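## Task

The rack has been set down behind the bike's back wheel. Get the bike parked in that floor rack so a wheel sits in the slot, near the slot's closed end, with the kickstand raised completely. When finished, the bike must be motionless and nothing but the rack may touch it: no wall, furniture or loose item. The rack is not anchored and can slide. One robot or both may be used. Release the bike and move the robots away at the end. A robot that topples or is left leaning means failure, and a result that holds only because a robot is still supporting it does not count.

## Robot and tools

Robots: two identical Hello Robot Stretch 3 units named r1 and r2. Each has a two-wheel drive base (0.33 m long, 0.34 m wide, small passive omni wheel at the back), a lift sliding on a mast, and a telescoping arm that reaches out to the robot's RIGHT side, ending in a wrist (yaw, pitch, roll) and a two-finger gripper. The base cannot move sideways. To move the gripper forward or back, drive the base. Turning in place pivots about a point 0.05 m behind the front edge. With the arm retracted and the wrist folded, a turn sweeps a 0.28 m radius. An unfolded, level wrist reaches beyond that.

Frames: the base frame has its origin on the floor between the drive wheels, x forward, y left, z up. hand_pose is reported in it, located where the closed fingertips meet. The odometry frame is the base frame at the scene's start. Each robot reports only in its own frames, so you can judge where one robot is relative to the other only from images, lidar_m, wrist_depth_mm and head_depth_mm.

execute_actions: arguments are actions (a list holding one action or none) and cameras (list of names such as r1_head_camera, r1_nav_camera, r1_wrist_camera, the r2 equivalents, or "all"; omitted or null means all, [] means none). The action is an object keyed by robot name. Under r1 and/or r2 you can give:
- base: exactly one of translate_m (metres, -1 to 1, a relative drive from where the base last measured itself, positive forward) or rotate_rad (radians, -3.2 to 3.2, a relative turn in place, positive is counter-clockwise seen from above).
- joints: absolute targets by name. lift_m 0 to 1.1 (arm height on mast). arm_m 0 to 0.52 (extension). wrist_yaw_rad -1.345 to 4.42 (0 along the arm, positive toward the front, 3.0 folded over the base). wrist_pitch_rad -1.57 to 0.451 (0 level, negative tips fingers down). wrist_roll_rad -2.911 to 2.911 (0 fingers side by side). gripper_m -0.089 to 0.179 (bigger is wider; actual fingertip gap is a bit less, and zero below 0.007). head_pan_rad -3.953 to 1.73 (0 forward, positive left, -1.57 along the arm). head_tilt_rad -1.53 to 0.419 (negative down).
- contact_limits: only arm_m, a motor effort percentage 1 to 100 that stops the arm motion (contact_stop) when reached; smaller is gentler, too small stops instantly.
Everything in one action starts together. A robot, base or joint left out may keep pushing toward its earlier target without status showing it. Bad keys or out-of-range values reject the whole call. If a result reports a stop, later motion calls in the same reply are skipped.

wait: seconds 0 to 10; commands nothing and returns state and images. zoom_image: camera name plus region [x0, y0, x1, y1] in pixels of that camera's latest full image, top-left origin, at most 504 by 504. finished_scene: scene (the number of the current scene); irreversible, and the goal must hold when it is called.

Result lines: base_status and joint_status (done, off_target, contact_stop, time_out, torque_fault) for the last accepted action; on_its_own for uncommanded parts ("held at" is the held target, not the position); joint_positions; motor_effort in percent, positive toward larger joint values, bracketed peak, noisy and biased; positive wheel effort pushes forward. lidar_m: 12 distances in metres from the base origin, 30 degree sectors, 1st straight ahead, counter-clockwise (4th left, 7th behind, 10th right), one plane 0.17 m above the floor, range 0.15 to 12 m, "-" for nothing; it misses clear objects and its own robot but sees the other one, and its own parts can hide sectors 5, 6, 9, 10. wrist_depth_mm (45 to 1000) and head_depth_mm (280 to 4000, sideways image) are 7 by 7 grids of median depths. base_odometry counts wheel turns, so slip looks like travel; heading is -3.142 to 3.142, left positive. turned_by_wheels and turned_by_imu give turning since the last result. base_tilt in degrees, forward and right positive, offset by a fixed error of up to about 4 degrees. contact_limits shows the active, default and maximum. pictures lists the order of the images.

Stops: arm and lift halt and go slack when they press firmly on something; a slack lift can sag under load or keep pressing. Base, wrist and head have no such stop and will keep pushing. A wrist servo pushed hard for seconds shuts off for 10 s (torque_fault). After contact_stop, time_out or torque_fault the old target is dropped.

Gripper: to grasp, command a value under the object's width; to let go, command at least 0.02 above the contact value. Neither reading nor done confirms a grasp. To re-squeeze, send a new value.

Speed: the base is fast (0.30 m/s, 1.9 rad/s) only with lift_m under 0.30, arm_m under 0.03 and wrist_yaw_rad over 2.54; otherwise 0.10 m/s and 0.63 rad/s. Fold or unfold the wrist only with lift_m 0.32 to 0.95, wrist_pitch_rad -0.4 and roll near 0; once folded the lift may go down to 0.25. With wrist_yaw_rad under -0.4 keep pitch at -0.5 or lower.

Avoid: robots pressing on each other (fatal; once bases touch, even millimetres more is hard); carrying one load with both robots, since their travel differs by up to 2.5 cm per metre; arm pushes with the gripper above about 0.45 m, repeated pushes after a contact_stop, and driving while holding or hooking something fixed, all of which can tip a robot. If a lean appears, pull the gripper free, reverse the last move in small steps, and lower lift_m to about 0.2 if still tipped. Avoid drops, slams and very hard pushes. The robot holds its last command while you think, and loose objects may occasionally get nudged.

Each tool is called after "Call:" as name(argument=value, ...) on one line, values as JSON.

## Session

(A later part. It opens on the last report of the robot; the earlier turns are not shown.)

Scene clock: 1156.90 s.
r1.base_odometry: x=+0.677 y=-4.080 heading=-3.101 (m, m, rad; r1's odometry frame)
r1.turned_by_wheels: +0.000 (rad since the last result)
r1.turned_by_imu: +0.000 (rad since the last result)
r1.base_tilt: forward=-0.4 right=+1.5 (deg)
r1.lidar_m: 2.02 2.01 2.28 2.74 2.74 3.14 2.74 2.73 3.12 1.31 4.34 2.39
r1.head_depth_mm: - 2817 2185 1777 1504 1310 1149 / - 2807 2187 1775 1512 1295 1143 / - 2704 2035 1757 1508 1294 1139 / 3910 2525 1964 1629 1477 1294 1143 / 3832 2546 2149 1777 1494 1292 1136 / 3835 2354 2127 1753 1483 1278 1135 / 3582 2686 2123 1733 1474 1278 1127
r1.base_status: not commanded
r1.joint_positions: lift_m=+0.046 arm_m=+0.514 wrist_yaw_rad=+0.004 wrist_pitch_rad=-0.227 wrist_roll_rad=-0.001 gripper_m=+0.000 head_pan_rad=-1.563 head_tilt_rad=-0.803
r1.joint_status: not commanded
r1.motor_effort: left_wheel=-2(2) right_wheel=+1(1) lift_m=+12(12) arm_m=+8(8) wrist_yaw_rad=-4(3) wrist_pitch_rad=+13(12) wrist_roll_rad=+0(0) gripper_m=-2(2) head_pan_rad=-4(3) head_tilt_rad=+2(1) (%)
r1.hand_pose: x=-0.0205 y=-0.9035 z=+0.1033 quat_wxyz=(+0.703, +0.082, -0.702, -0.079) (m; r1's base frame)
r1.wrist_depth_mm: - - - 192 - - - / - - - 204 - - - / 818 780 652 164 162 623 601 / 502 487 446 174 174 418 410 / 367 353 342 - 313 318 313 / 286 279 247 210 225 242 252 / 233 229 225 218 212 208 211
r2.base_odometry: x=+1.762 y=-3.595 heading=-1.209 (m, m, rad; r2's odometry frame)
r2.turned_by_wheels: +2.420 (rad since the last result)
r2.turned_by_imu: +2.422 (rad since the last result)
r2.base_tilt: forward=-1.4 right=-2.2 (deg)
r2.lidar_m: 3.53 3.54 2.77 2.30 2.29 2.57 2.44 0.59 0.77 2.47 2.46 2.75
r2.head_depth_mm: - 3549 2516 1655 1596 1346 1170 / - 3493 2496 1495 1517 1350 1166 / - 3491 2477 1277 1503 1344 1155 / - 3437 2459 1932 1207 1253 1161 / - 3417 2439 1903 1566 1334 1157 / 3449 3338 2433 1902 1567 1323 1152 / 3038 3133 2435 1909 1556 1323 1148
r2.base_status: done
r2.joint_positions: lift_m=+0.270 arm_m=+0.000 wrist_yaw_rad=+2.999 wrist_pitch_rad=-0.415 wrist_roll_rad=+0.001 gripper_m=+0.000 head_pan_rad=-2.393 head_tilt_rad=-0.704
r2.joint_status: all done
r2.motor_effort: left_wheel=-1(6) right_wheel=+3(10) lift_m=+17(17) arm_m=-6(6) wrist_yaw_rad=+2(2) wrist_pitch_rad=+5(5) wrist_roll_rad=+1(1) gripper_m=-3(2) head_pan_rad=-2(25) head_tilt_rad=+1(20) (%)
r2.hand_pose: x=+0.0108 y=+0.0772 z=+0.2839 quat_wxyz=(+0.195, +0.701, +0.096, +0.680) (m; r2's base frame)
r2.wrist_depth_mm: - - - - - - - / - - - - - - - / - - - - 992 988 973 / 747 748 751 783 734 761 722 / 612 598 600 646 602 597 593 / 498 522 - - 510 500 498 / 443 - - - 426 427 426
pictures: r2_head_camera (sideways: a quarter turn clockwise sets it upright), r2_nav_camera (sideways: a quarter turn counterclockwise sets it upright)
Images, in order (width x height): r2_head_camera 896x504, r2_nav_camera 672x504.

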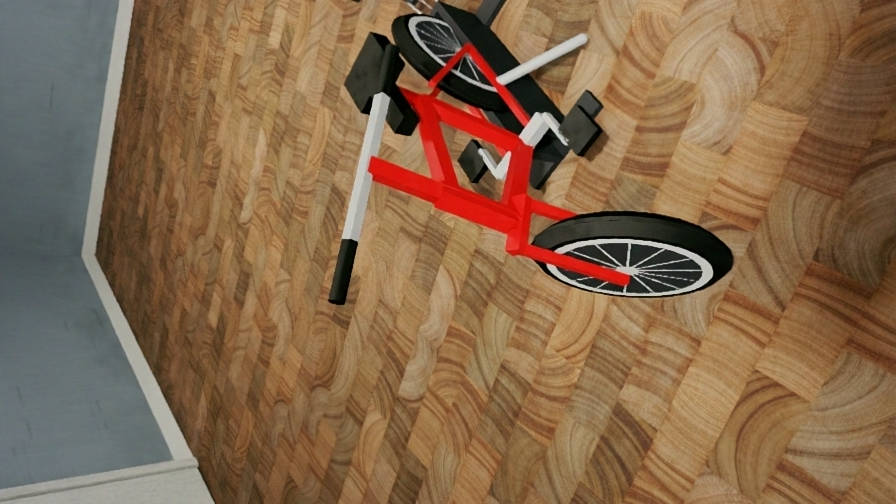

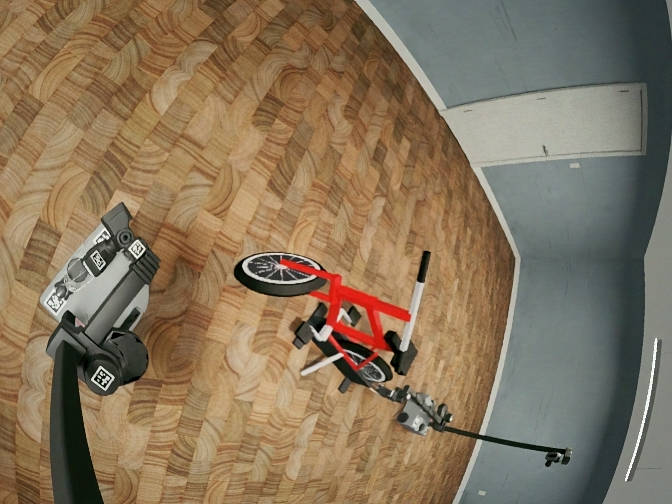

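Call:
execute_actions(actions=[{"r2": {"base": {"rotate_rad": -0.2}}}], cameras=[])

Call:
execute_actions(actions=[{"r2": {"base": {"translate_m": -1.0}}}], cameras=[])

Call:
execute_actions(actions=[{"r2": {"base": {"rotate_rad": 0.2}, "joints": {"lift_m": 0.4, "head_pan_rad": -1.6, "head_tilt_rad": -1.0}}}], cameras=[])

Call:
execute_actions(actions=[{"r2": {"joints": {"wrist_yaw_rad": 0.0}}}], cameras=["r2_nav_camera", "r2_head_camera", "r2_wrist_camera"])

Scene clock: 1174.37 s.
r1.base_odometry: x=+0.677 y=-4.080 heading=-3.101 (m, m, rad; r1's odometry frame)
r1.turned_by_wheels: +0.000 (rad since the last result)
r1.turned_by_imu: +0.000 (rad since the last result)
r1.base_tilt: forward=-0.4 right=+1.5 (deg)
r1.lidar_m: 2.02 2.02 2.29 2.73 2.74 3.12 2.74 2.74 3.12 1.31 4.35 2.38
r1.head_depth_mm: - 2780 2178 1789 1504 1298 1147 / - 2824 2190 1772 1498 1301 1150 / - 2699 2044 1775 1513 1298 1147 / 3899 2553 1975 1625 1488 1292 1142 / 3852 2546 2158 1760 1486 1285 1132 / 3784 2351 2122 1750 1486 1282 1137 / 3565 2745 2146 1737 1478 1272 1130
r1.base_status: not commanded
r1.joint_positions: lift_m=+0.046 arm_m=+0.514 wrist_yaw_rad=+0.004 wrist_pitch_rad=-0.227 wrist_roll_rad=-0.001 gripper_m=+0.000 head_pan_rad=-1.563 head_tilt_rad=-0.803
r1.joint_status: not commanded
r1.motor_effort: left_wheel=-2(2) right_wheel=+1(1) lift_m=+12(12) arm_m=+7(8) wrist_yaw_rad=-5(4) wrist_pitch_rad=+12(13) wrist_roll_rad=+0(0) gripper_m=-2(2) head_pan_rad=-4(4) head_tilt_rad=+2(1) (%)
r1.hand_pose: x=-0.0205 y=-0.9036 z=+0.1034 quat_wxyz=(+0.703, +0.082, -0.702, -0.079) (m; r1's base frame)
r1.wrist_depth_mm: - - - 192 - - - / - - - 206 - - - / 833 769 674 164 161 626 602 / 506 491 437 174 174 427 411 / 363 359 341 - 308 320 312 / 283 279 249 210 230 240 252 / 233 231 226 218 212 206 210
r2.base_odometry: x=+1.762 y=-3.595 heading=-1.409 (m, m, rad; r2's odometry frame)
r2.turned_by_wheels: -0.200 (rad since the last result)
r2.turned_by_imu: -0.201 (rad since the last result)
r2.base_tilt: forward=-1.4 right=-2.3 (deg)
r2.lidar_m: 3.45 3.53 3.26 2.38 2.31 2.37 3.22 1.17 0.59 2.55 2.46 2.54
r2.head_depth_mm: - 3353 2395 1955 1604 1350 1170 / - 3494 2429 1875 1588 1348 1168 / - 3444 2486 1592 1543 1343 1166 / - 3428 2482 1447 1508 1340 1161 / - 3442 2455 1805 1192 1184 1159 / - 3385 2425 1912 1561 1318 1158 / - 3372 2417 1906 1562 1323 1144
r2.base_status: done
r2.joint_positions: lift_m=+0.270 arm_m=+0.000 wrist_yaw_rad=+2.999 wrist_pitch_rad=-0.415 wrist_roll_rad=+0.001 gripper_m=+0.000 head_pan_rad=-2.393 head_tilt_rad=-0.704
r2.joint_status: not commanded
r2.motor_effort: left_wheel=+2(6) right_wheel=-2(6) lift_m=+17(17) arm_m=-5(6) wrist_yaw_rad=+2(2) wrist_pitch_rad=+5(5) wrist_roll_rad=+1(1) gripper_m=-2(2) head_pan_rad=-2(2) head_tilt_rad=+1(1) (%)
r2.hand_pose: x=+0.0108 y=+0.0772 z=+0.2839 quat_wxyz=(+0.195, +0.701, +0.096, +0.680) (m; r2's base frame)
r2.wrist_depth_mm: - - - - - - - / - - - - - - - / - - 991 - - 985 996 / 734 746 739 774 752 766 753 / 601 603 598 622 590 587 601 / 495 515 - - 506 493 494 / 448 - - - 420 421 424
pictures: none
No camera images: the call's "cameras" was empty. Leave "cameras" out to get every camera's image.

Scene clock: 1179.37 s.
r1.base_odometry: x=+0.677 y=-4.080 heading=-3.101 (m, m, rad; r1's odometry frame)
r1.turned_by_wheels: +0.000 (rad since the last result)
r1.turned_by_imu: +0.000 (rad since the last result)
r1.base_tilt: forward=-0.3 right=+1.5 (deg)
r1.lidar_m: 2.02 2.01 2.29 2.74 2.74 3.14 2.73 2.73 3.13 1.31 1.59 2.39
r1.head_depth_mm: - 2854 2170 1799 1500 1298 1147 / - 2795 2180 1786 1507 1303 1146 / - 2705 2016 1765 1509 1297 1146 / 3845 2548 1948 1608 1474 1286 1136 / 3937 2746 2131 1739 1478 1282 1137 / 3844 2734 2156 1730 1477 1287 1131 / 3737 2704 1742 1683 1476 1275 1128
r1.base_status: not commanded
r1.joint_positions: lift_m=+0.046 arm_m=+0.514 wrist_yaw_rad=+0.004 wrist_pitch_rad=-0.227 wrist_roll_rad=-0.001 gripper_m=+0.000 head_pan_rad=-1.563 head_tilt_rad=-0.803
r1.joint_status: not commanded
r1.motor_effort: left_wheel=-2(2) right_wheel=+1(1) lift_m=+12(12) arm_m=+7(8) wrist_yaw_rad=-4(2) wrist_pitch_rad=+13(13) wrist_roll_rad=+0(0) gripper_m=-3(2) head_pan_rad=-3(4) head_tilt_rad=+1(2) (%)
r1.hand_pose: x=-0.0205 y=-0.9036 z=+0.1034 quat_wxyz=(+0.703, +0.082, -0.702, -0.079) (m; r1's base frame)
r1.wrist_depth_mm: - - - 191 - - - / 650 - - 206 - - - / 614 768 647 163 162 633 597 / 506 487 444 174 174 422 416 / 366 355 343 - 313 321 312 / 285 279 249 211 230 242 254 / 232 231 225 218 212 207 211
r2.base_odometry: x=+1.601 y=-2.609 heading=-1.409 (m, m, rad; r2's odometry frame)
r2.turned_by_wheels: +0.000 (rad since the last result)
r2.turned_by_imu: +0.000 (rad since the last result)
r2.base_tilt: forward=-1.5 right=-2.3 (deg)
r2.lidar_m: 4.17 4.37 2.56 1.86 1.81 1.85 2.53 1.57 0.78 0.64 0.78 0.76
r2.head_depth_mm: 3486 3509 2511 1945 1592 1352 1170 / 3596 3503 2475 1948 1590 1350 1165 / 3575 3298 2406 1881 1587 1341 1161 / 3684 3413 2025 1834 1582 1333 1159 / 3844 3431 2440 1799 1535 1328 1153 / - 3389 2457 1913 1489 1332 1150 / - 3357 2420 1909 1569 1231 1152
r2.base_status: done
r2.joint_positions: lift_m=+0.270 arm_m=+0.000 wrist_yaw_rad=+2.999 wrist_pitch_rad=-0.415 wrist_roll_rad=+0.001 gripper_m=+0.000 head_pan_rad=-2.393 head_tilt_rad=-0.704
r2.joint_status: not commanded
r2.motor_effort: left_wheel=+2(6) right_wheel=-3(8) lift_m=+17(17) arm_m=-6(5) wrist_yaw_rad=+2(2) wrist_pitch_rad=+5(5) wrist_roll_rad=+1(1) gripper_m=-2(3) head_pan_rad=-2(2) head_tilt_rad=+1(1) (%)
r2.hand_pose: x=+0.0108 y=+0.0772 z=+0.2839 quat_wxyz=(+0.195, +0.701, +0.096, +0.680) (m; r2's base frame)
r2.wrist_depth_mm: - - - - - - - / - - - - - - - / - - - - - 995 977 / 738 755 763 746 745 773 737 / 597 603 601 624 596 593 582 / 503 519 - - 507 491 499 / 446 - - - 423 423 424
pictures: none
No camera images: the call's "cameras" was empty. Leave "cameras" out to get every camera's image.

Scene clock: 1181.37 s.
r1.base_odometry: x=+0.677 y=-4.080 heading=-3.101 (m, m, rad; r1's odometry frame)
r1.turned_by_wheels: +0.000 (rad since the last result)
r1.turned_by_imu: +0.000 (rad since the last result)
r1.base_tilt: forward=-0.4 right=+1.5 (deg)
r1.lidar_m: 2.02 2.01 2.28 2.75 2.74 3.14 2.73 2.73 3.13 1.31 1.58 2.39
r1.head_depth_mm: - 2819 2181 1776 1516 1298 1143 / - 2857 2170 1775 1496 1298 1148 / - 2677 2028 1766 1515 1295 1151 / 3863 2535 1982 1626 1465 1292 1137 / 3817 2734 2163 1769 1484 1286 1129 / 3887 2758 2135 1761 1479 1277 1130 / 3786 2717 2104 1667 1475 1280 1126
r1.base_status: not commanded
r1.joint_positions: lift_m=+0.046 arm_m=+0.514 wrist_yaw_rad=+0.004 wrist_pitch_rad=-0.226 wrist_roll_rad=-0.001 gripper_m=+0.000 head_pan_rad=-1.563 head_tilt_rad=-0.803
r1.joint_status: not commanded
r1.motor_effort: left_wheel=-2(2) right_wheel=+1(1) lift_m=+12(12) arm_m=+7(7) wrist_yaw_rad=-4(3) wrist_pitch_rad=+12(13) wrist_roll_rad=+0(0) gripper_m=-3(3) head_pan_rad=-4(3) head_tilt_rad=+1(2) (%)
r1.hand_pose: x=-0.0205 y=-0.9036 z=+0.1034 quat_wxyz=(+0.703, +0.082, -0.702, -0.079) (m; r1's base frame)
r1.wrist_depth_mm: - - - 192 - - - / 652 - - 206 - - - / 587 739 649 163 162 630 598 / 506 483 440 173 173 425 415 / 367 357 345 - 311 322 312 / 284 280 247 211 231 241 253 / 233 230 227 219 213 208 211
r2.base_odometry: x=+1.601 y=-2.609 heading=-1.209 (m, m, rad; r2's odometry frame)
r2.turned_by_wheels: +0.200 (rad since the last result)
r2.turned_by_imu: +0.200 (rad since the last result)
r2.base_tilt: forward=-1.4 right=-2.3 (deg)
r2.lidar_m: 4.38 4.07 2.16 1.80 1.79 2.01 3.23 1.01 0.73 0.64 0.76 3.30
r2.head_depth_mm: 2420 1998 1713 1281 1339 1207 1096 / 2409 1990 1716 1213 1334 1209 1108 / 2383 1975 1004 1251 1319 1234 - / 2363 1987 1604 1301 1326 1232 - / 2356 1982 1593 1410 1325 1212 1088 / 2357 1978 1008 1435 1323 1193 1080 / 2354 1912 1683 1199 1319 1191 1082
r2.base_status: done
r2.joint_positions: lift_m=+0.400 arm_m=+0.000 wrist_yaw_rad=+2.999 wrist_pitch_rad=-0.415 wrist_roll_rad=+0.001 gripper_m=+0.000 head_pan_rad=-1.607 head_tilt_rad=-0.988
r2.joint_status: all done
r2.motor_effort: left_wheel=-1(6) right_wheel=+3(9) lift_m=+32(33) arm_m=-5(6) wrist_yaw_rad=+2(2) wrist_pitch_rad=+5(5) wrist_roll_rad=+1(1) gripper_m=-2(2) head_pan_rad=+2(24) head_tilt_rad=-4(19) (%)
r2.hand_pose: x=+0.0108 y=+0.0771 z=+0.4130 quat_wxyz=(+0.195, +0.701, +0.096, +0.680) (m; r2's base frame)
r2.wrist_depth_mm: - - - - - - - / - - - - - - - / - - - - - - - / - 979 - - 972 973 990 / 779 794 803 815 792 824 800 / 660 663 660 - 678 656 659 / 570 568 569 555 540 558 567
pictures: none
No camera images: the call's "cameras" was empty. Leave "cameras" out to get every camera's image.

Scene clock: 1183.87 s.
r1.base_odometry: x=+0.677 y=-4.080 heading=-3.101 (m, m, rad; r1's odometry frame)
r1.turned_by_wheels: +0.000 (rad since the last result)
r1.turned_by_imu: +0.000 (rad since the last result)
r1.base_tilt: forward=-0.4 right=+1.4 (deg)
r1.lidar_m: 2.02 2.02 2.28 2.74 2.74 3.12 2.73 2.73 3.14 1.31 1.59 2.38
r1.head_depth_mm: - 2860 2187 1777 1511 1305 1144 / - 2793 2178 1774 1507 1303 1144 / - 2672 2048 1759 1498 1290 1147 / - 2538 1972 1630 1475 1288 1137 / 3930 2752 2157 1762 1489 1287 1138 / 3755 2749 2050 1739 1485 1287 1128 / 3842 2731 2121 1660 1475 1282 1122
r1.base_status: not commanded
r1.joint_positions: lift_m=+0.046 arm_m=+0.514 wrist_yaw_rad=+0.004 wrist_pitch_rad=-0.226 wrist_roll_rad=-0.001 gripper_m=+0.000 head_pan_rad=-1.563 head_tilt_rad=-0.803
r1.joint_status: not commanded
r1.motor_effort: left_wheel=-2(1) right_wheel=+1(1) lift_m=+12(12) arm_m=+7(7) wrist_yaw_rad=-3(3) wrist_pitch_rad=+13(13) wrist_roll_rad=+0(0) gripper_m=-2(3) head_pan_rad=-3(3) head_tilt_rad=+1(1) (%)
r1.hand_pose: x=-0.0205 y=-0.9036 z=+0.1034 quat_wxyz=(+0.703, +0.082, -0.702, -0.079) (m; r1's base frame)
r1.wrist_depth_mm: - - - 191 - - - / 666 - - 205 - - - / 596 737 658 163 161 625 601 / 508 485 441 173 174 427 410 / 365 357 343 - 313 323 311 / 283 280 249 211 232 242 251 / 233 230 226 218 212 208 212
r2.base_odometry: x=+1.601 y=-2.609 heading=-1.209 (m, m, rad; r2's odometry frame)
r2.turned_by_wheels: +0.000 (rad since the last result)
r2.turned_by_imu: +0.000 (rad since the last result)
r2.base_tilt: forward=-1.3 right=-2.3 (deg)
r2.lidar_m: 4.41 4.04 2.16 1.80 1.79 2.00 3.23 1.01 0.73 0.64 0.76 3.31
r2.head_depth_mm: 2428 1993 1710 1274 1333 1209 1091 / 2396 1988 1711 1208 1336 1197 1108 / 2379 1985 1000 1252 1317 1227 - / 2384 1977 1603 1300 1354 - - / 2353 1971 1601 1421 1330 1195 1089 / 2349 1959 1007 1430 1324 1194 1084 / 2333 1902 1682 1212 1322 1185 1084
r2.base_status: not commanded
r2.joint_positions: lift_m=+0.400 arm_m=+0.000 wrist_yaw_rad=+0.003 wrist_pitch_rad=-0.415 wrist_roll_rad=+0.001 gripper_m=+0.000 head_pan_rad=-1.607 head_tilt_rad=-0.988
r2.joint_status: all done
r2.motor_effort: left_wheel=-2(2) right_wheel=+3(2) lift_m=+32(32) arm_m=-5(6) wrist_yaw_rad=-3(5) wrist_pitch_rad=+5(5) wrist_roll_rad=+1(1) gripper_m=-3(2) head_pan_rad=+2(1) head_tilt_rad=-4(4) (%)
r2.hand_pose: x=-0.0209 y=-0.3702 z=+0.4130 quat_wxyz=(+0.692, +0.147, -0.692, -0.145) (m; r2's base frame)
r2.wrist_depth_mm: - - - - - - - / - 513 - - - - - / - 529 662 - - 467 472 / 485 582 973 614 552 510 494 / 548 693 527 578 553 547 535 / 647 673 661 - 623 621 590 / 576 572 568 566 538 559 554
pictures: r2_head_camera (sideways: a quarter turn clockwise sets it upright), r2_nav_camera (sideways: a quarter turn counterclockwise sets it upright), r2_wrist_camera
Images, in order (width x height): r2_head_camera 896x504, r2_nav_camera 672x504, r2_wrist_camera 644x364.

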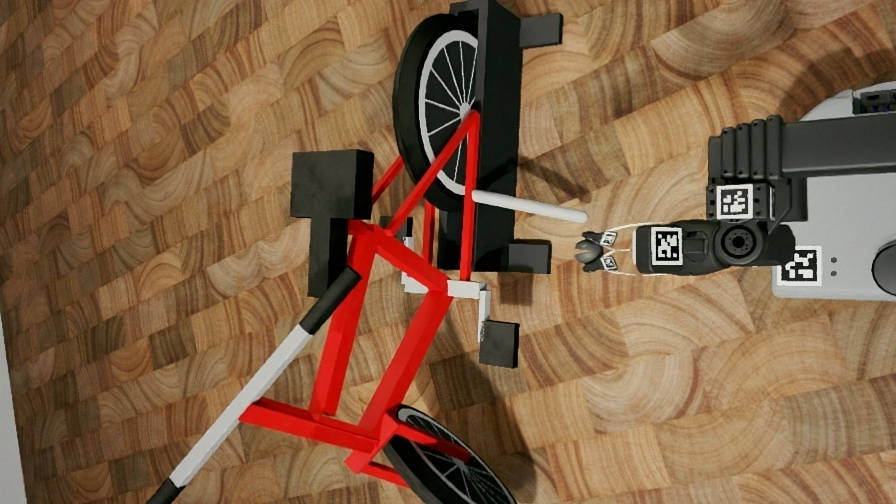

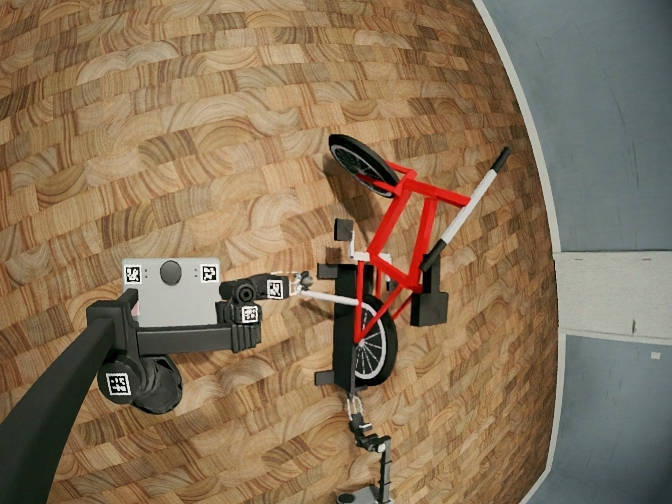

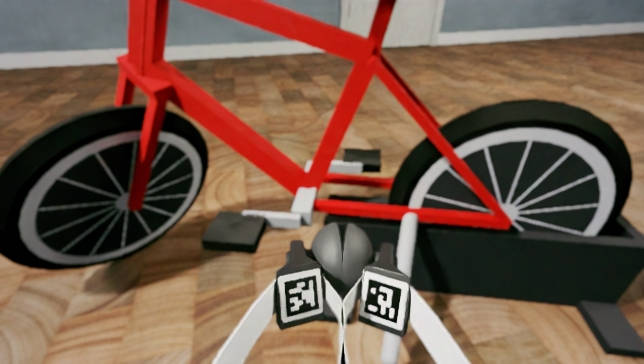

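Call:
execute_actions(actions=[])

Scene clock: 1195.53 s.
r1.base_odometry: x=+0.677 y=-4.080 heading=-3.101 (m, m, rad; r1's odometry frame)
r1.turned_by_wheels: +0.000 (rad since the last result)
r1.turned_by_imu: +0.000 (rad since the last result)
r1.base_tilt: forward=-0.5 right=+1.4 (deg)
r1.lidar_m: 2.02 2.01 2.29 2.74 2.74 3.12 2.73 2.74 3.12 1.31 1.59 2.38
r1.head_depth_mm: - 2806 2196 1785 1496 1304 1144 / - 2813 2168 1773 1512 1306 1142 / - 2693 2023 1771 1506 1298 1143 / 3917 2553 1962 1624 1469 1284 1138 / 3836 2765 2128 1748 1487 1291 1140 / 3849 2682 2060 1749 1474 1290 1126 / 3755 2731 2137 1659 1469 1282 1127
r1.base_status: not commanded
r1.joint_positions: lift_m=+0.046 arm_m=+0.514 wrist_yaw_rad=+0.004 wrist_pitch_rad=-0.226 wrist_roll_rad=-0.001 gripper_m=+0.000 head_pan_rad=-1.563 head_tilt_rad=-0.803
r1.joint_status: not commanded
r1.motor_effort: left_wheel=-2(1) right_wheel=+1(1) lift_m=+12(12) arm_m=+7(7) wrist_yaw_rad=-3(3) wrist_pitch_rad=+12(13) wrist_roll_rad=+0(0) gripper_m=-3(3) head_pan_rad=-3(3) head_tilt_rad=+0(1) (%)
r1.hand_pose: x=-0.0205 y=-0.9036 z=+0.1034 quat_wxyz=(+0.703, +0.082, -0.702, -0.079) (m; r1's base frame)
r1.wrist_depth_mm: - - - 192 - - - / 662 - - 204 - - - / 583 737 658 163 162 625 605 / 507 495 441 174 174 429 410 / 366 357 346 - 310 319 312 / 285 280 248 211 232 241 252 / 233 230 226 219 212 206 212
r2.base_odometry: x=+1.601 y=-2.609 heading=-1.209 (m, m, rad; r2's odometry frame)
r2.turned_by_wheels: +0.000 (rad since the last result)
r2.turned_by_imu: -0.001 (rad since the last result)
r2.base_tilt: forward=-1.4 right=-2.3 (deg)
r2.lidar_m: 4.42 4.09 2.16 1.79 1.79 2.00 3.25 1.01 0.73 0.64 0.76 3.30
r2.head_depth_mm: 2437 2003 1719 1276 1343 1204 1095 / 2408 2000 1717 1211 1335 1201 1106 / 2390 2004 999 1256 1319 1225 - / 2371 1977 1616 1294 1353 - - / 2377 1978 1608 1413 1324 1190 1090 / 2358 1970 1012 1429 1327 1185 1084 / 2327 1928 1679 1203 1318 1190 1083
r2.base_status: not commanded
r2.joint_positions: lift_m=+0.400 arm_m=+0.000 wrist_yaw_rad=+0.003 wrist_pitch_rad=-0.415 wrist_roll_rad=+0.001 gripper_m=+0.000 head_pan_rad=-1.607 head_tilt_rad=-0.988
r2.joint_status: all done
r2.motor_effort: left_wheel=-2(2) right_wheel=+3(2) lift_m=+32(32) arm_m=-5(6) wrist_yaw_rad=-3(5) wrist_pitch_rad=+5(5) wrist_roll_rad=+1(1) gripper_m=-2(2) head_pan_rad=+2(1) head_tilt_rad=-4(4) (%)
r2.hand_pose: x=-0.0209 y=-0.3702 z=+0.4130 quat_wxyz=(+0.692, +0.147, -0.692, -0.145) (m; r2's base frame)
r2.wrist_depth_mm: - - - - - - - / - 521 - - - - - / - 529 658 - - 474 467 / 486 598 923 604 550 502 499 / 539 695 524 571 558 544 536 / 643 659 645 - 613 606 584 / 578 551 558 571 554 567 549
pictures: r1_head_camera (sideways: a quarter turn clockwise sets it upright), r1_nav_camera (sideways: a quarter turn counterclockwise sets it upright), r1_wrist_camera, r2_head_camera (sideways: a quarter turn clockwise sets it upright), r2_nav_camera (sideways: a quarter turn counterclockwise sets it upright), r2_wrist_camera
Images, in order (width x height): r1_head_camera 896x504, r1_nav_camera 672x504, r1_wrist_camera 644x364, r2_head_camera 896x504, r2_nav_camera 672x504, r2_wrist_camera 644x364.

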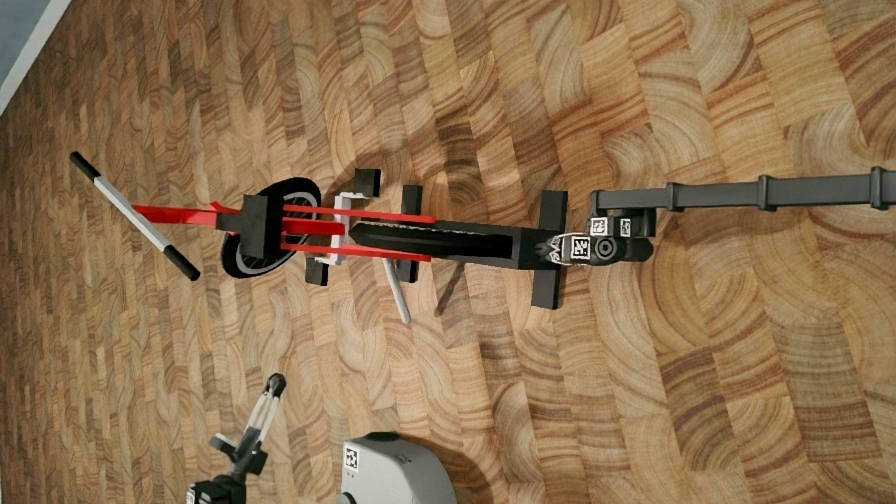

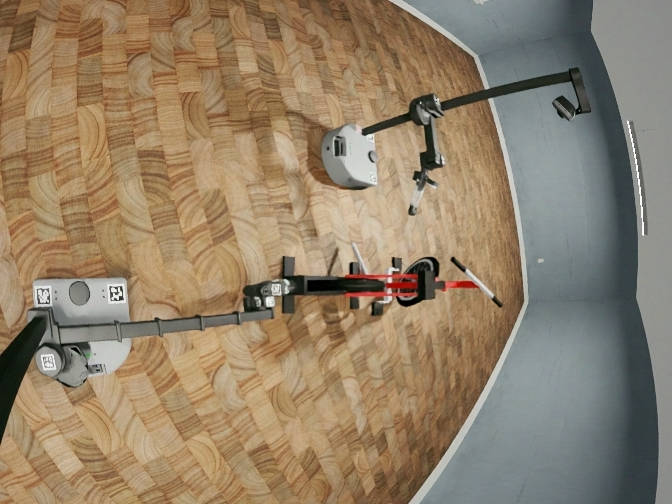

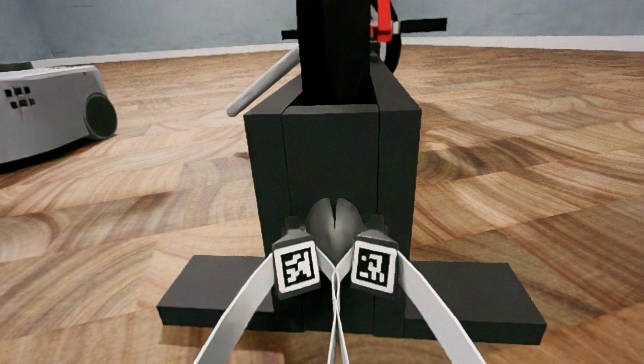

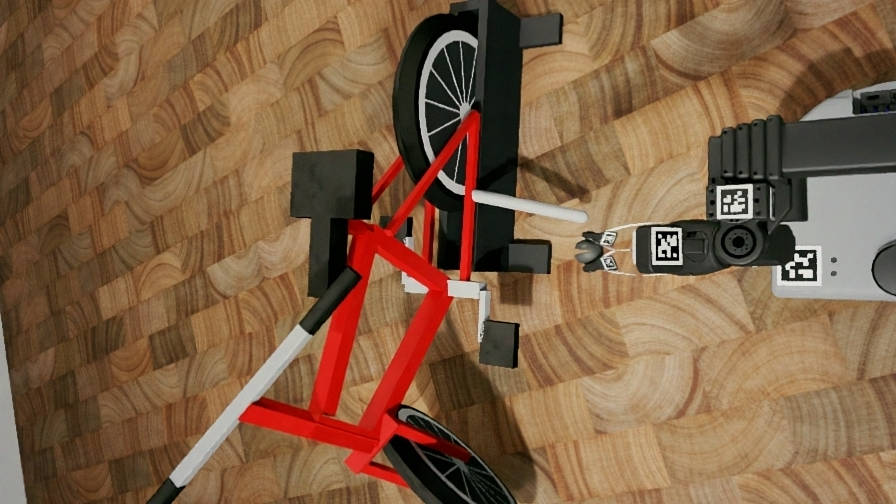

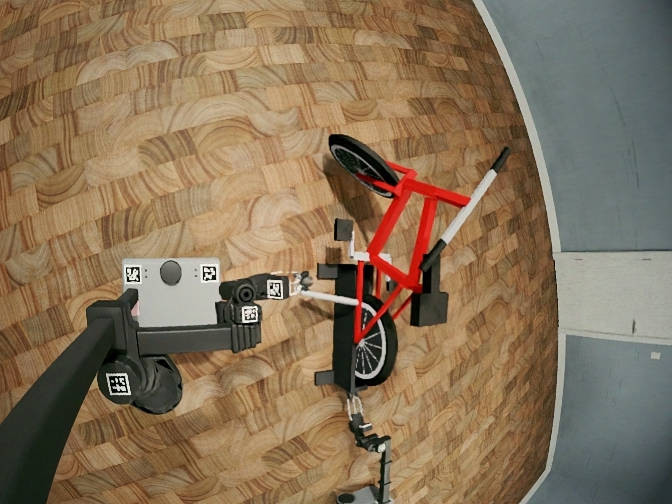

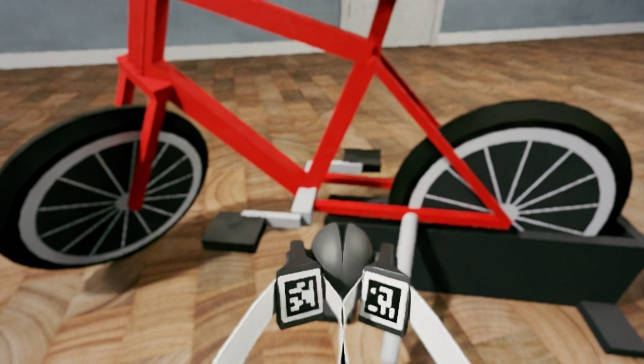

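Call:
execute_actions(actions=[{"r2": {"base": {"translate_m": 0.04}, "joints": {"arm_m": 0.12, "lift_m": 0.25}}}], cameras=["r2_head_camera", "r2_wrist_camera"])

Scene clock: 1218.23 s.
r1.base_odometry: x=+0.677 y=-4.080 heading=-3.101 (m, m, rad; r1's odometry frame)
r1.turned_by_wheels: +0.000 (rad since the last result)
r1.turned_by_imu: +0.000 (rad since the last result)
r1.base_tilt: forward=-0.4 right=+1.4 (deg)
r1.lidar_m: 2.02 2.01 2.29 2.74 2.74 3.11 2.73 2.74 3.14 1.31 1.62 2.38
r1.head_depth_mm: - 2855 2196 1789 1502 1303 1142 / - 2828 2163 1778 1493 1302 1146 / - 2697 2035 1764 1501 1293 1145 / 3914 2536 1965 1617 1467 1293 1142 / 3820 2762 2095 1738 1496 1291 1139 / 3890 2758 1993 1754 1479 1278 1132 / 3793 2722 1804 1692 1476 1285 1127
r1.base_status: not commanded
r1.joint_positions: lift_m=+0.046 arm_m=+0.514 wrist_yaw_rad=+0.004 wrist_pitch_rad=-0.226 wrist_roll_rad=-0.001 gripper_m=+0.000 head_pan_rad=-1.563 head_tilt_rad=-0.803
r1.joint_status: not commanded
r1.motor_effort: left_wheel=-2(1) right_wheel=+1(1) lift_m=+12(11) arm_m=+7(7) wrist_yaw_rad=-4(4) wrist_pitch_rad=+12(13) wrist_roll_rad=+0(0) gripper_m=-2(2) head_pan_rad=-3(3) head_tilt_rad=+1(2) (%)
r1.hand_pose: x=-0.0205 y=-0.9037 z=+0.1034 quat_wxyz=(+0.703, +0.081, -0.702, -0.079) (m; r1's base frame)
r1.wrist_depth_mm: - - - 193 - - - / 664 - - 206 - - - / 599 736 648 164 162 618 611 / 511 488 440 173 173 425 408 / 366 359 348 - 314 320 312 / 285 280 248 211 230 242 250 / 232 231 225 218 212 207 213
r2.base_odometry: x=+1.615 y=-2.646 heading=-1.209 (m, m, rad; r2's odometry frame)
r2.turned_by_wheels: +0.000 (rad since the last result)
r2.turned_by_imu: -0.001 (rad since the last result)
r2.base_tilt: forward=-1.5 right=-2.3 (deg)
r2.lidar_m: 4.39 4.08 2.17 1.81 1.80 2.02 3.22 1.03 0.66 0.64 0.74 3.29
r2.head_depth_mm: 2402 2020 1730 1251 1341 1207 1095 / 2399 1997 1704 1260 1337 1202 1126 / 2370 1991 1039 1247 1323 1194 - / 2375 1980 1610 1295 1356 1181 - / 2353 1984 1606 1412 1324 1190 1085 / 2365 1971 1114 1435 1325 1194 1088 / 2331 1909 1685 1176 1319 1186 1081
r2.base_status: done
r2.joint_positions: lift_m=+0.250 arm_m=+0.120 wrist_yaw_rad=+0.002 wrist_pitch_rad=-0.415 wrist_roll_rad=+0.001 gripper_m=+0.000 head_pan_rad=-1.607 head_tilt_rad=-0.988
r2.joint_status: all done
r2.motor_effort: left_wheel=-2(3) right_wheel=+3(8) lift_m=+17(32) arm_m=+7(8) wrist_yaw_rad=-1(3) wrist_pitch_rad=+5(5) wrist_roll_rad=+1(1) gripper_m=-2(2) head_pan_rad=+2(1) head_tilt_rad=-4(4) (%)
r2.hand_pose: x=-0.0212 y=-0.4893 z=+0.2638 quat_wxyz=(+0.692, +0.146, -0.692, -0.146) (m; r2's base frame)
r2.wrist_depth_mm: 333 345 - - - - 294 / 354 434 371 - - 333 304 / 380 476 962 388 500 351 332 / 416 526 330 368 397 358 356 / 482 542 549 560 410 392 380 / 480 477 474 - 457 435 420 / 402 405 405 393 389 393 404
pictures: r2_head_camera (sideways: a quarter turn clockwise sets it upright), r2_wrist_camera
Images, in order (width x height): r2_head_camera 896x504, r2_wrist_camera 644x364.

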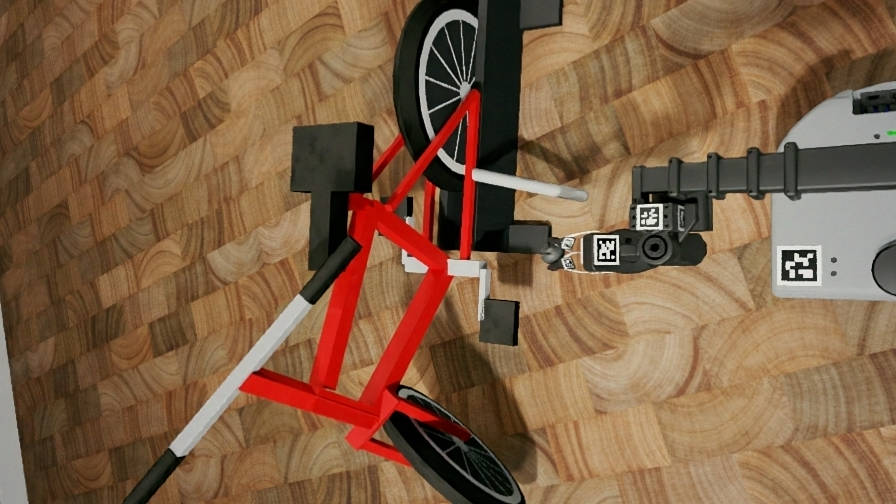

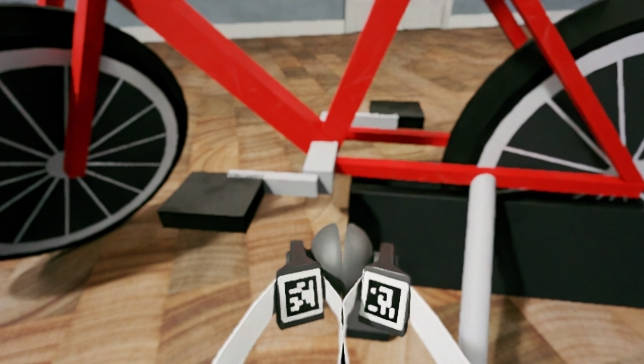

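Call:
execute_actions(actions=[{"r2": {"joints": {"lift_m": 0.10}}}], cameras=["r2_head_camera", "r2_wrist_camera", "r1_wrist_camera"])

Scene clock: 1228.17 s.
r1.base_odometry: x=+0.677 y=-4.080 heading=-3.101 (m, m, rad; r1's odometry frame)
r1.turned_by_wheels: +0.000 (rad since the last result)
r1.turned_by_imu: +0.000 (rad since the last result)
r1.base_tilt: forward=-0.5 right=+1.5 (deg)
r1.lidar_m: 2.02 2.01 2.30 2.74 2.74 3.12 2.73 2.73 3.11 1.31 1.51 2.39
r1.head_depth_mm: - 2853 2204 1778 1510 1305 1153 / - 2788 2181 1773 1499 1306 1153 / - 2709 2036 1782 1496 1286 1141 / 3865 2587 1971 1630 1471 1297 1147 / 3828 2744 2164 1752 1480 1281 1130 / 3847 2721 2005 1757 1484 1283 1131 / 3752 2713 1806 1685 1465 1283 1125
r1.base_status: not commanded
r1.joint_positions: lift_m=+0.046 arm_m=+0.514 wrist_yaw_rad=+0.004 wrist_pitch_rad=-0.226 wrist_roll_rad=-0.001 gripper_m=+0.000 head_pan_rad=-1.563 head_tilt_rad=-0.803
r1.joint_status: not commanded
r1.motor_effort: left_wheel=-2(2) right_wheel=+0(1) lift_m=+12(12) arm_m=+7(7) wrist_yaw_rad=-4(5) wrist_pitch_rad=+12(13) wrist_roll_rad=+0(0) gripper_m=-1(2) head_pan_rad=-3(3) head_tilt_rad=+2(1) (%)
r1.hand_pose: x=-0.0205 y=-0.9037 z=+0.1035 quat_wxyz=(+0.703, +0.081, -0.702, -0.079) (m; r1's base frame)
r1.wrist_depth_mm: - 637 - 192 - - - / 660 - - 206 - - - / 595 737 656 163 162 619 607 / 495 488 441 173 174 423 412 / 366 359 346 - 310 320 310 / 285 281 247 210 231 242 253 / 233 230 225 217 212 208 211
r2.base_odometry: x=+1.615 y=-2.646 heading=-1.209 (m, m, rad; r2's odometry frame)
r2.turned_by_wheels: +0.000 (rad since the last result)
r2.turned_by_imu: -0.001 (rad since the last result)
r2.base_tilt: forward=-1.4 right=-2.2 (deg)
r2.lidar_m: 4.36 4.09 2.18 1.81 1.81 2.01 3.24 1.03 0.65 0.64 0.74 3.29
r2.head_depth_mm: 2405 2008 1713 1253 1339 1212 1094 / 2392 2003 1721 1256 1333 1201 1122 / 2406 1975 1040 1248 1314 1216 - / 2377 1984 1602 1300 1352 1165 - / 2357 1970 1600 1423 1324 1193 1087 / 2353 1968 1107 1432 1318 1188 1082 / 2344 1913 1689 1176 1320 1189 1084
r2.base_status: not commanded
r2.joint_positions: lift_m=+0.100 arm_m=+0.120 wrist_yaw_rad=+0.002 wrist_pitch_rad=-0.415 wrist_roll_rad=+0.001 gripper_m=+0.000 head_pan_rad=-1.607 head_tilt_rad=-0.988
r2.joint_status: all done
r2.motor_effort: left_wheel=-2(1) right_wheel=+2(3) lift_m=+17(16) arm_m=+6(7) wrist_yaw_rad=-1(1) wrist_pitch_rad=+5(5) wrist_roll_rad=+1(1) gripper_m=-2(3) head_pan_rad=+2(2) head_tilt_rad=-4(4) (%)
r2.hand_pose: x=-0.0212 y=-0.4893 z=+0.1138 quat_wxyz=(+0.692, +0.146, -0.692, -0.146) (m; r2's base frame)
r2.wrist_depth_mm: 366 208 247 271 394 279 280 / 401 470 867 880 316 301 294 / 431 545 578 576 340 320 317 / 438 428 434 427 367 349 346 / 346 345 348 344 330 320 342 / 289 289 292 - 294 269 285 / 250 248 245 246 238 247 244
pictures: r1_wrist_camera, r2_head_camera (sideways: a quarter turn clockwise sets it upright), r2_wrist_camera
Images, in order (width x height): r1_wrist_camera 644x364, r2_head_camera 896x504, r2_wrist_camera 644x364.

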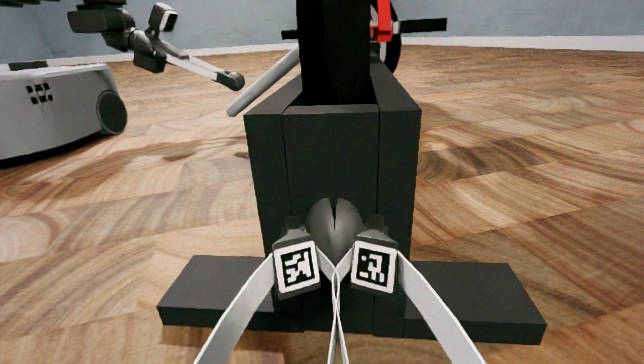

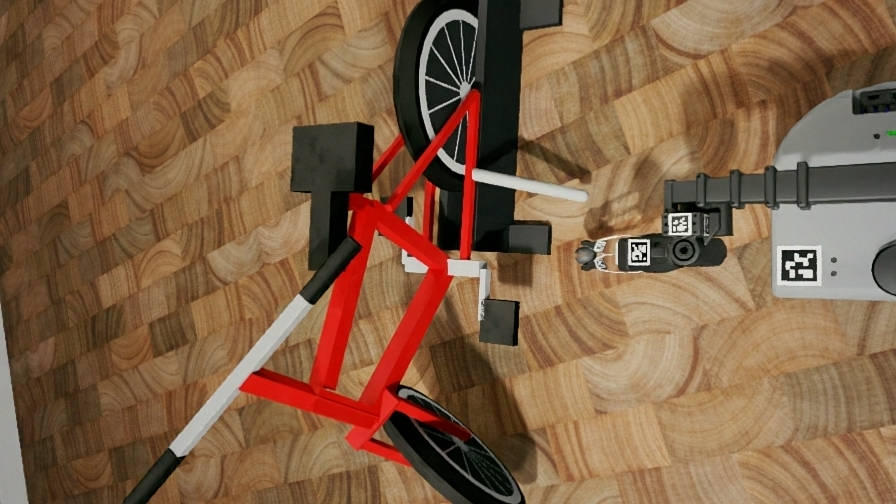

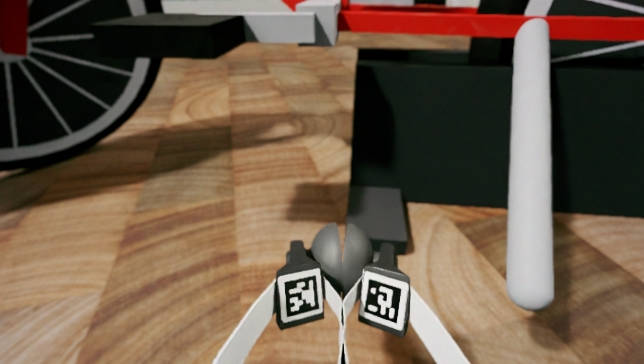

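Call:
execute_actions(actions=[{"r2": {"joints": {"lift_m": 0.075, "arm_m": 0.19}}}], cameras=["r2_head_camera", "r2_wrist_camera", "r1_wrist_camera"])

Call:
execute_actions(actions=[{"r2": {"base": {"translate_m": -0.12}}}], cameras=["r2_head_camera", "r2_wrist_camera", "r1_wrist_camera"])

Scene clock: 1238.87 s.
r1.base_odometry: x=+0.677 y=-4.080 heading=-3.101 (m, m, rad; r1's odometry frame)
r1.turned_by_wheels: +0.000 (rad since the last result)
r1.turned_by_imu: +0.000 (rad since the last result)
r1.base_tilt: forward=-0.4 right=+1.4 (deg)
r1.lidar_m: 2.01 2.01 2.29 2.74 2.74 3.11 2.73 2.73 3.14 1.31 1.62 2.38
r1.head_depth_mm: - 2813 2182 1779 1511 1310 1151 / - 2797 2160 1775 1503 1302 1146 / - 2671 2029 1767 1506 1299 1142 / 3908 2547 1972 1629 1483 1291 1138 / 3784 2707 2143 1744 1484 1288 1139 / 3836 2758 2123 1736 1475 1288 1127 / 3800 2690 1809 1688 1482 1277 1131
r1.base_status: not commanded
r1.joint_positions: lift_m=+0.046 arm_m=+0.514 wrist_yaw_rad=+0.004 wrist_pitch_rad=-0.226 wrist_roll_rad=-0.001 gripper_m=+0.000 head_pan_rad=-1.563 head_tilt_rad=-0.803
r1.joint_status: not commanded
r1.motor_effort: left_wheel=-2(1) right_wheel=+1(0) lift_m=+12(12) arm_m=+7(7) wrist_yaw_rad=-4(4) wrist_pitch_rad=+13(12) wrist_roll_rad=+0(0) gripper_m=-1(2) head_pan_rad=-4(4) head_tilt_rad=+1(1) (%)
r1.hand_pose: x=-0.0205 y=-0.9037 z=+0.1035 quat_wxyz=(+0.703, +0.081, -0.702, -0.079) (m; r1's base frame)
r1.wrist_depth_mm: - 635 - 193 - - - / 662 - - 206 - - - / 603 737 659 164 162 637 600 / 507 487 440 173 174 423 412 / 365 355 343 - 313 321 316 / 285 279 247 209 230 241 253 / 233 230 225 219 212 207 211
r2.base_odometry: x=+1.615 y=-2.646 heading=-1.209 (m, m, rad; r2's odometry frame)
r2.turned_by_wheels: +0.000 (rad since the last result)
r2.turned_by_imu: -0.001 (rad since the last result)
r2.base_tilt: forward=-1.4 right=-2.2 (deg)
r2.lidar_m: 4.39 4.09 2.18 1.81 1.80 2.01 3.25 1.03 0.66 0.64 0.74 3.28
r2.head_depth_mm: 2436 2000 1720 1251 1336 1211 1097 / 2391 1996 1718 1261 1328 1201 1126 / 2371 1999 1042 1242 1330 1205 - / 2374 1978 1600 1292 1358 1178 - / 2361 1978 1596 1414 1325 1195 1086 / 2364 1962 1113 1438 1319 1196 1086 / 2338 1924 1683 1173 1317 1187 1081
r2.base_status: not commanded
r2.joint_positions: lift_m=+0.075 arm_m=+0.190 wrist_yaw_rad=+0.002 wrist_pitch_rad=-0.415 wrist_roll_rad=+0.001 gripper_m=+0.000 head_pan_rad=-1.607 head_tilt_rad=-0.988
r2.joint_status: all done
r2.motor_effort: left_wheel=-2(2) right_wheel=+2(3) lift_m=+17(15) arm_m=+7(7) wrist_yaw_rad=-1(2) wrist_pitch_rad=+5(5) wrist_roll_rad=+1(1) gripper_m=-2(2) head_pan_rad=+2(2) head_tilt_rad=-5(4) (%)
r2.hand_pose: x=-0.0212 y=-0.5593 z=+0.0888 quat_wxyz=(+0.692, +0.146, -0.692, -0.146) (m; r2's base frame)
r2.wrist_depth_mm: 236 148 - - 299 251 191 / 371 658 770 774 244 236 175 / 410 516 522 512 267 255 163 / 388 388 390 385 293 280 154 / 307 307 308 321 292 301 146 / 258 258 256 - 249 258 139 / 220 222 220 220 213 219 133
pictures: r1_wrist_camera, r2_head_camera (sideways: a quarter turn clockwise sets it upright), r2_wrist_camera
Images, in order (width x height): r1_wrist_camera 644x364, r2_head_camera 896x504, r2_wrist_camera 644x364.

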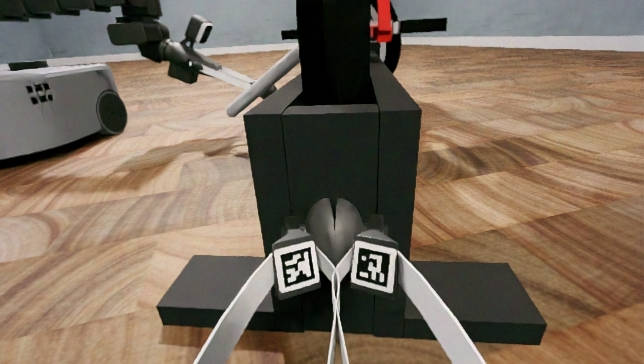

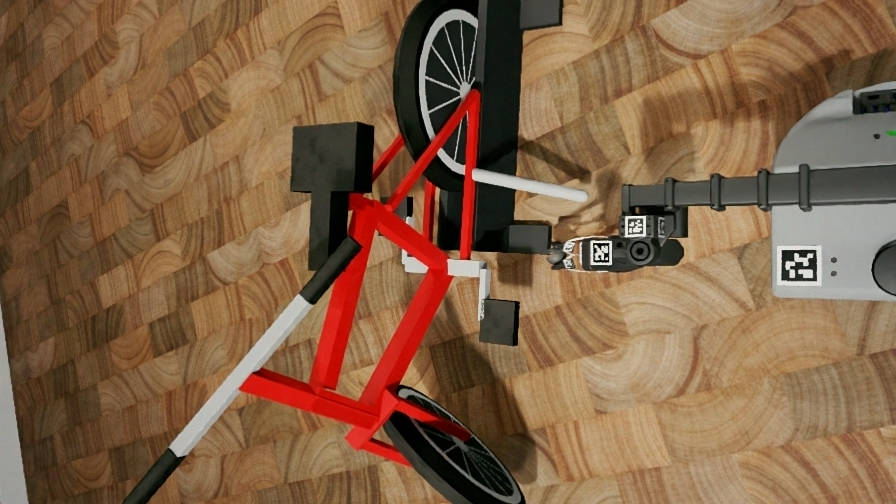

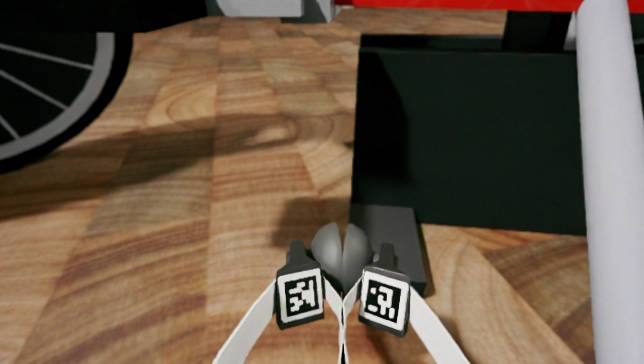

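Scene clock: 1241.17 s.
r1.base_odometry: x=+0.677 y=-4.080 heading=-3.101 (m, m, rad; r1's odometry frame)
r1.turned_by_wheels: +0.000 (rad since the last result)
r1.turned_by_imu: +0.000 (rad since the last result)
r1.base_tilt: forward=-0.4 right=+1.5 (deg)
r1.lidar_m: 2.02 2.02 2.29 2.74 2.74 3.13 2.73 2.73 3.14 1.31 1.40 2.39
r1.head_depth_mm: - 2827 2198 1789 1511 1297 1148 / - 2807 2194 1789 1506 1299 1141 / - 2690 2013 1767 1506 1295 1143 / 3913 2550 1977 1626 1462 1295 1138 / 3933 2755 2143 1737 1479 1291 1137 / 3753 2751 2108 1755 1479 1293 1136 / 3806 2709 2126 1655 1474 1284 1131
r1.base_status: not commanded
r1.joint_positions: lift_m=+0.046 arm_m=+0.514 wrist_yaw_rad=+0.004 wrist_pitch_rad=-0.226 wrist_roll_rad=-0.001 gripper_m=+0.000 head_pan_rad=-1.563 head_tilt_rad=-0.803
r1.joint_status: not commanded
r1.motor_effort: left_wheel=-2(2) right_wheel=+1(1) lift_m=+12(12) arm_m=+7(7) wrist_yaw_rad=-4(2) wrist_pitch_rad=+12(12) wrist_roll_rad=+0(0) gripper_m=-3(3) head_pan_rad=-3(3) head_tilt_rad=+2(1) (%)
r1.hand_pose: x=-0.0205 y=-0.9037 z=+0.1035 quat_wxyz=(+0.703, +0.081, -0.702, -0.079) (m; r1's base frame)
r1.wrist_depth_mm: - 529 - 192 - - - / - - - 204 - - - / 585 792 606 163 162 639 596 / 509 488 443 174 174 423 414 / 366 357 345 - 313 320 313 / 286 281 249 211 231 242 251 / 234 229 226 218 212 207 212
r2.base_odometry: x=+1.572 y=-2.534 heading=-1.208 (m, m, rad; r2's odometry frame)
r2.turned_by_wheels: +0.001 (rad since the last result)
r2.turned_by_imu: +0.001 (rad since the last result)
r2.base_tilt: forward=-1.5 right=-2.3 (deg)
r2.lidar_m: 4.50 4.01 2.12 1.77 1.77 1.97 3.20 0.99 0.72 0.71 0.81 0.83
r2.head_depth_mm: 2404 2013 1713 1504 1341 1206 1094 / 2413 2003 1717 1245 1341 1204 1124 / 2388 1990 1708 1211 1332 1206 - / 2347 1999 997 1288 1332 1182 - / 2352 1966 1608 1289 1321 1199 1085 / 2369 1967 1595 1428 1328 1192 1087 / 2356 1949 1089 1410 1316 1191 1084
r2.base_status: done
r2.joint_positions: lift_m=+0.075 arm_m=+0.190 wrist_yaw_rad=+0.044 wrist_pitch_rad=-0.412 wrist_roll_rad=+0.001 gripper_m=+0.000 head_pan_rad=-1.607 head_tilt_rad=-0.988
r2.joint_status: not commanded
r2.on_its_own: wrist_yaw_rad is at rest, and its effort (-49) is outside its rest range (-12 to +12)
r2.motor_effort: left_wheel=+6(7) right_wheel=-18(19) lift_m=+17(17) arm_m=+7(7) wrist_yaw_rad=-49(49) wrist_pitch_rad=+4(5) wrist_roll_rad=+1(1) gripper_m=-7(6) head_pan_rad=+2(2) head_tilt_rad=-4(4) (%)
r2.hand_pose: x=-0.0117 y=-0.5594 z=+0.0894 quat_wxyz=(+0.695, +0.160, -0.689, -0.130) (m; r2's base frame)
r2.wrist_depth_mm: 405 - - 310 208 228 218 / 447 786 666 249 232 227 219 / 492 538 459 273 169 248 236 / 393 393 373 301 154 272 256 / 313 314 292 310 144 292 282 / 262 258 251 - 135 257 256 / 224 222 222 220 207 219 220
pictures: r1_wrist_camera, r2_head_camera (sideways: a quarter turn clockwise sets it upright), r2_wrist_camera
Images, in order (width x height): r1_wrist_camera 644x364, r2_head_camera 896x504, r2_wrist_camera 644x364.

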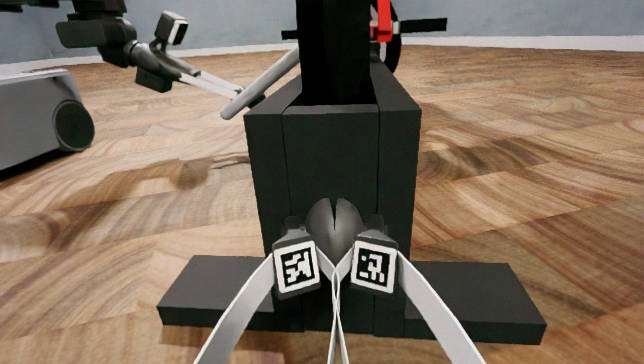

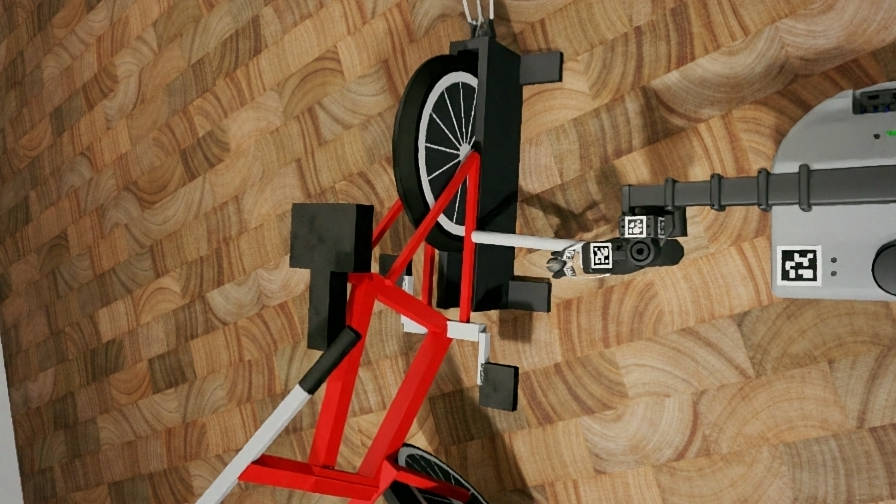

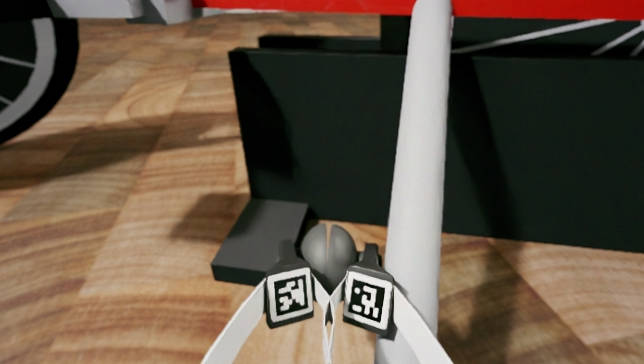

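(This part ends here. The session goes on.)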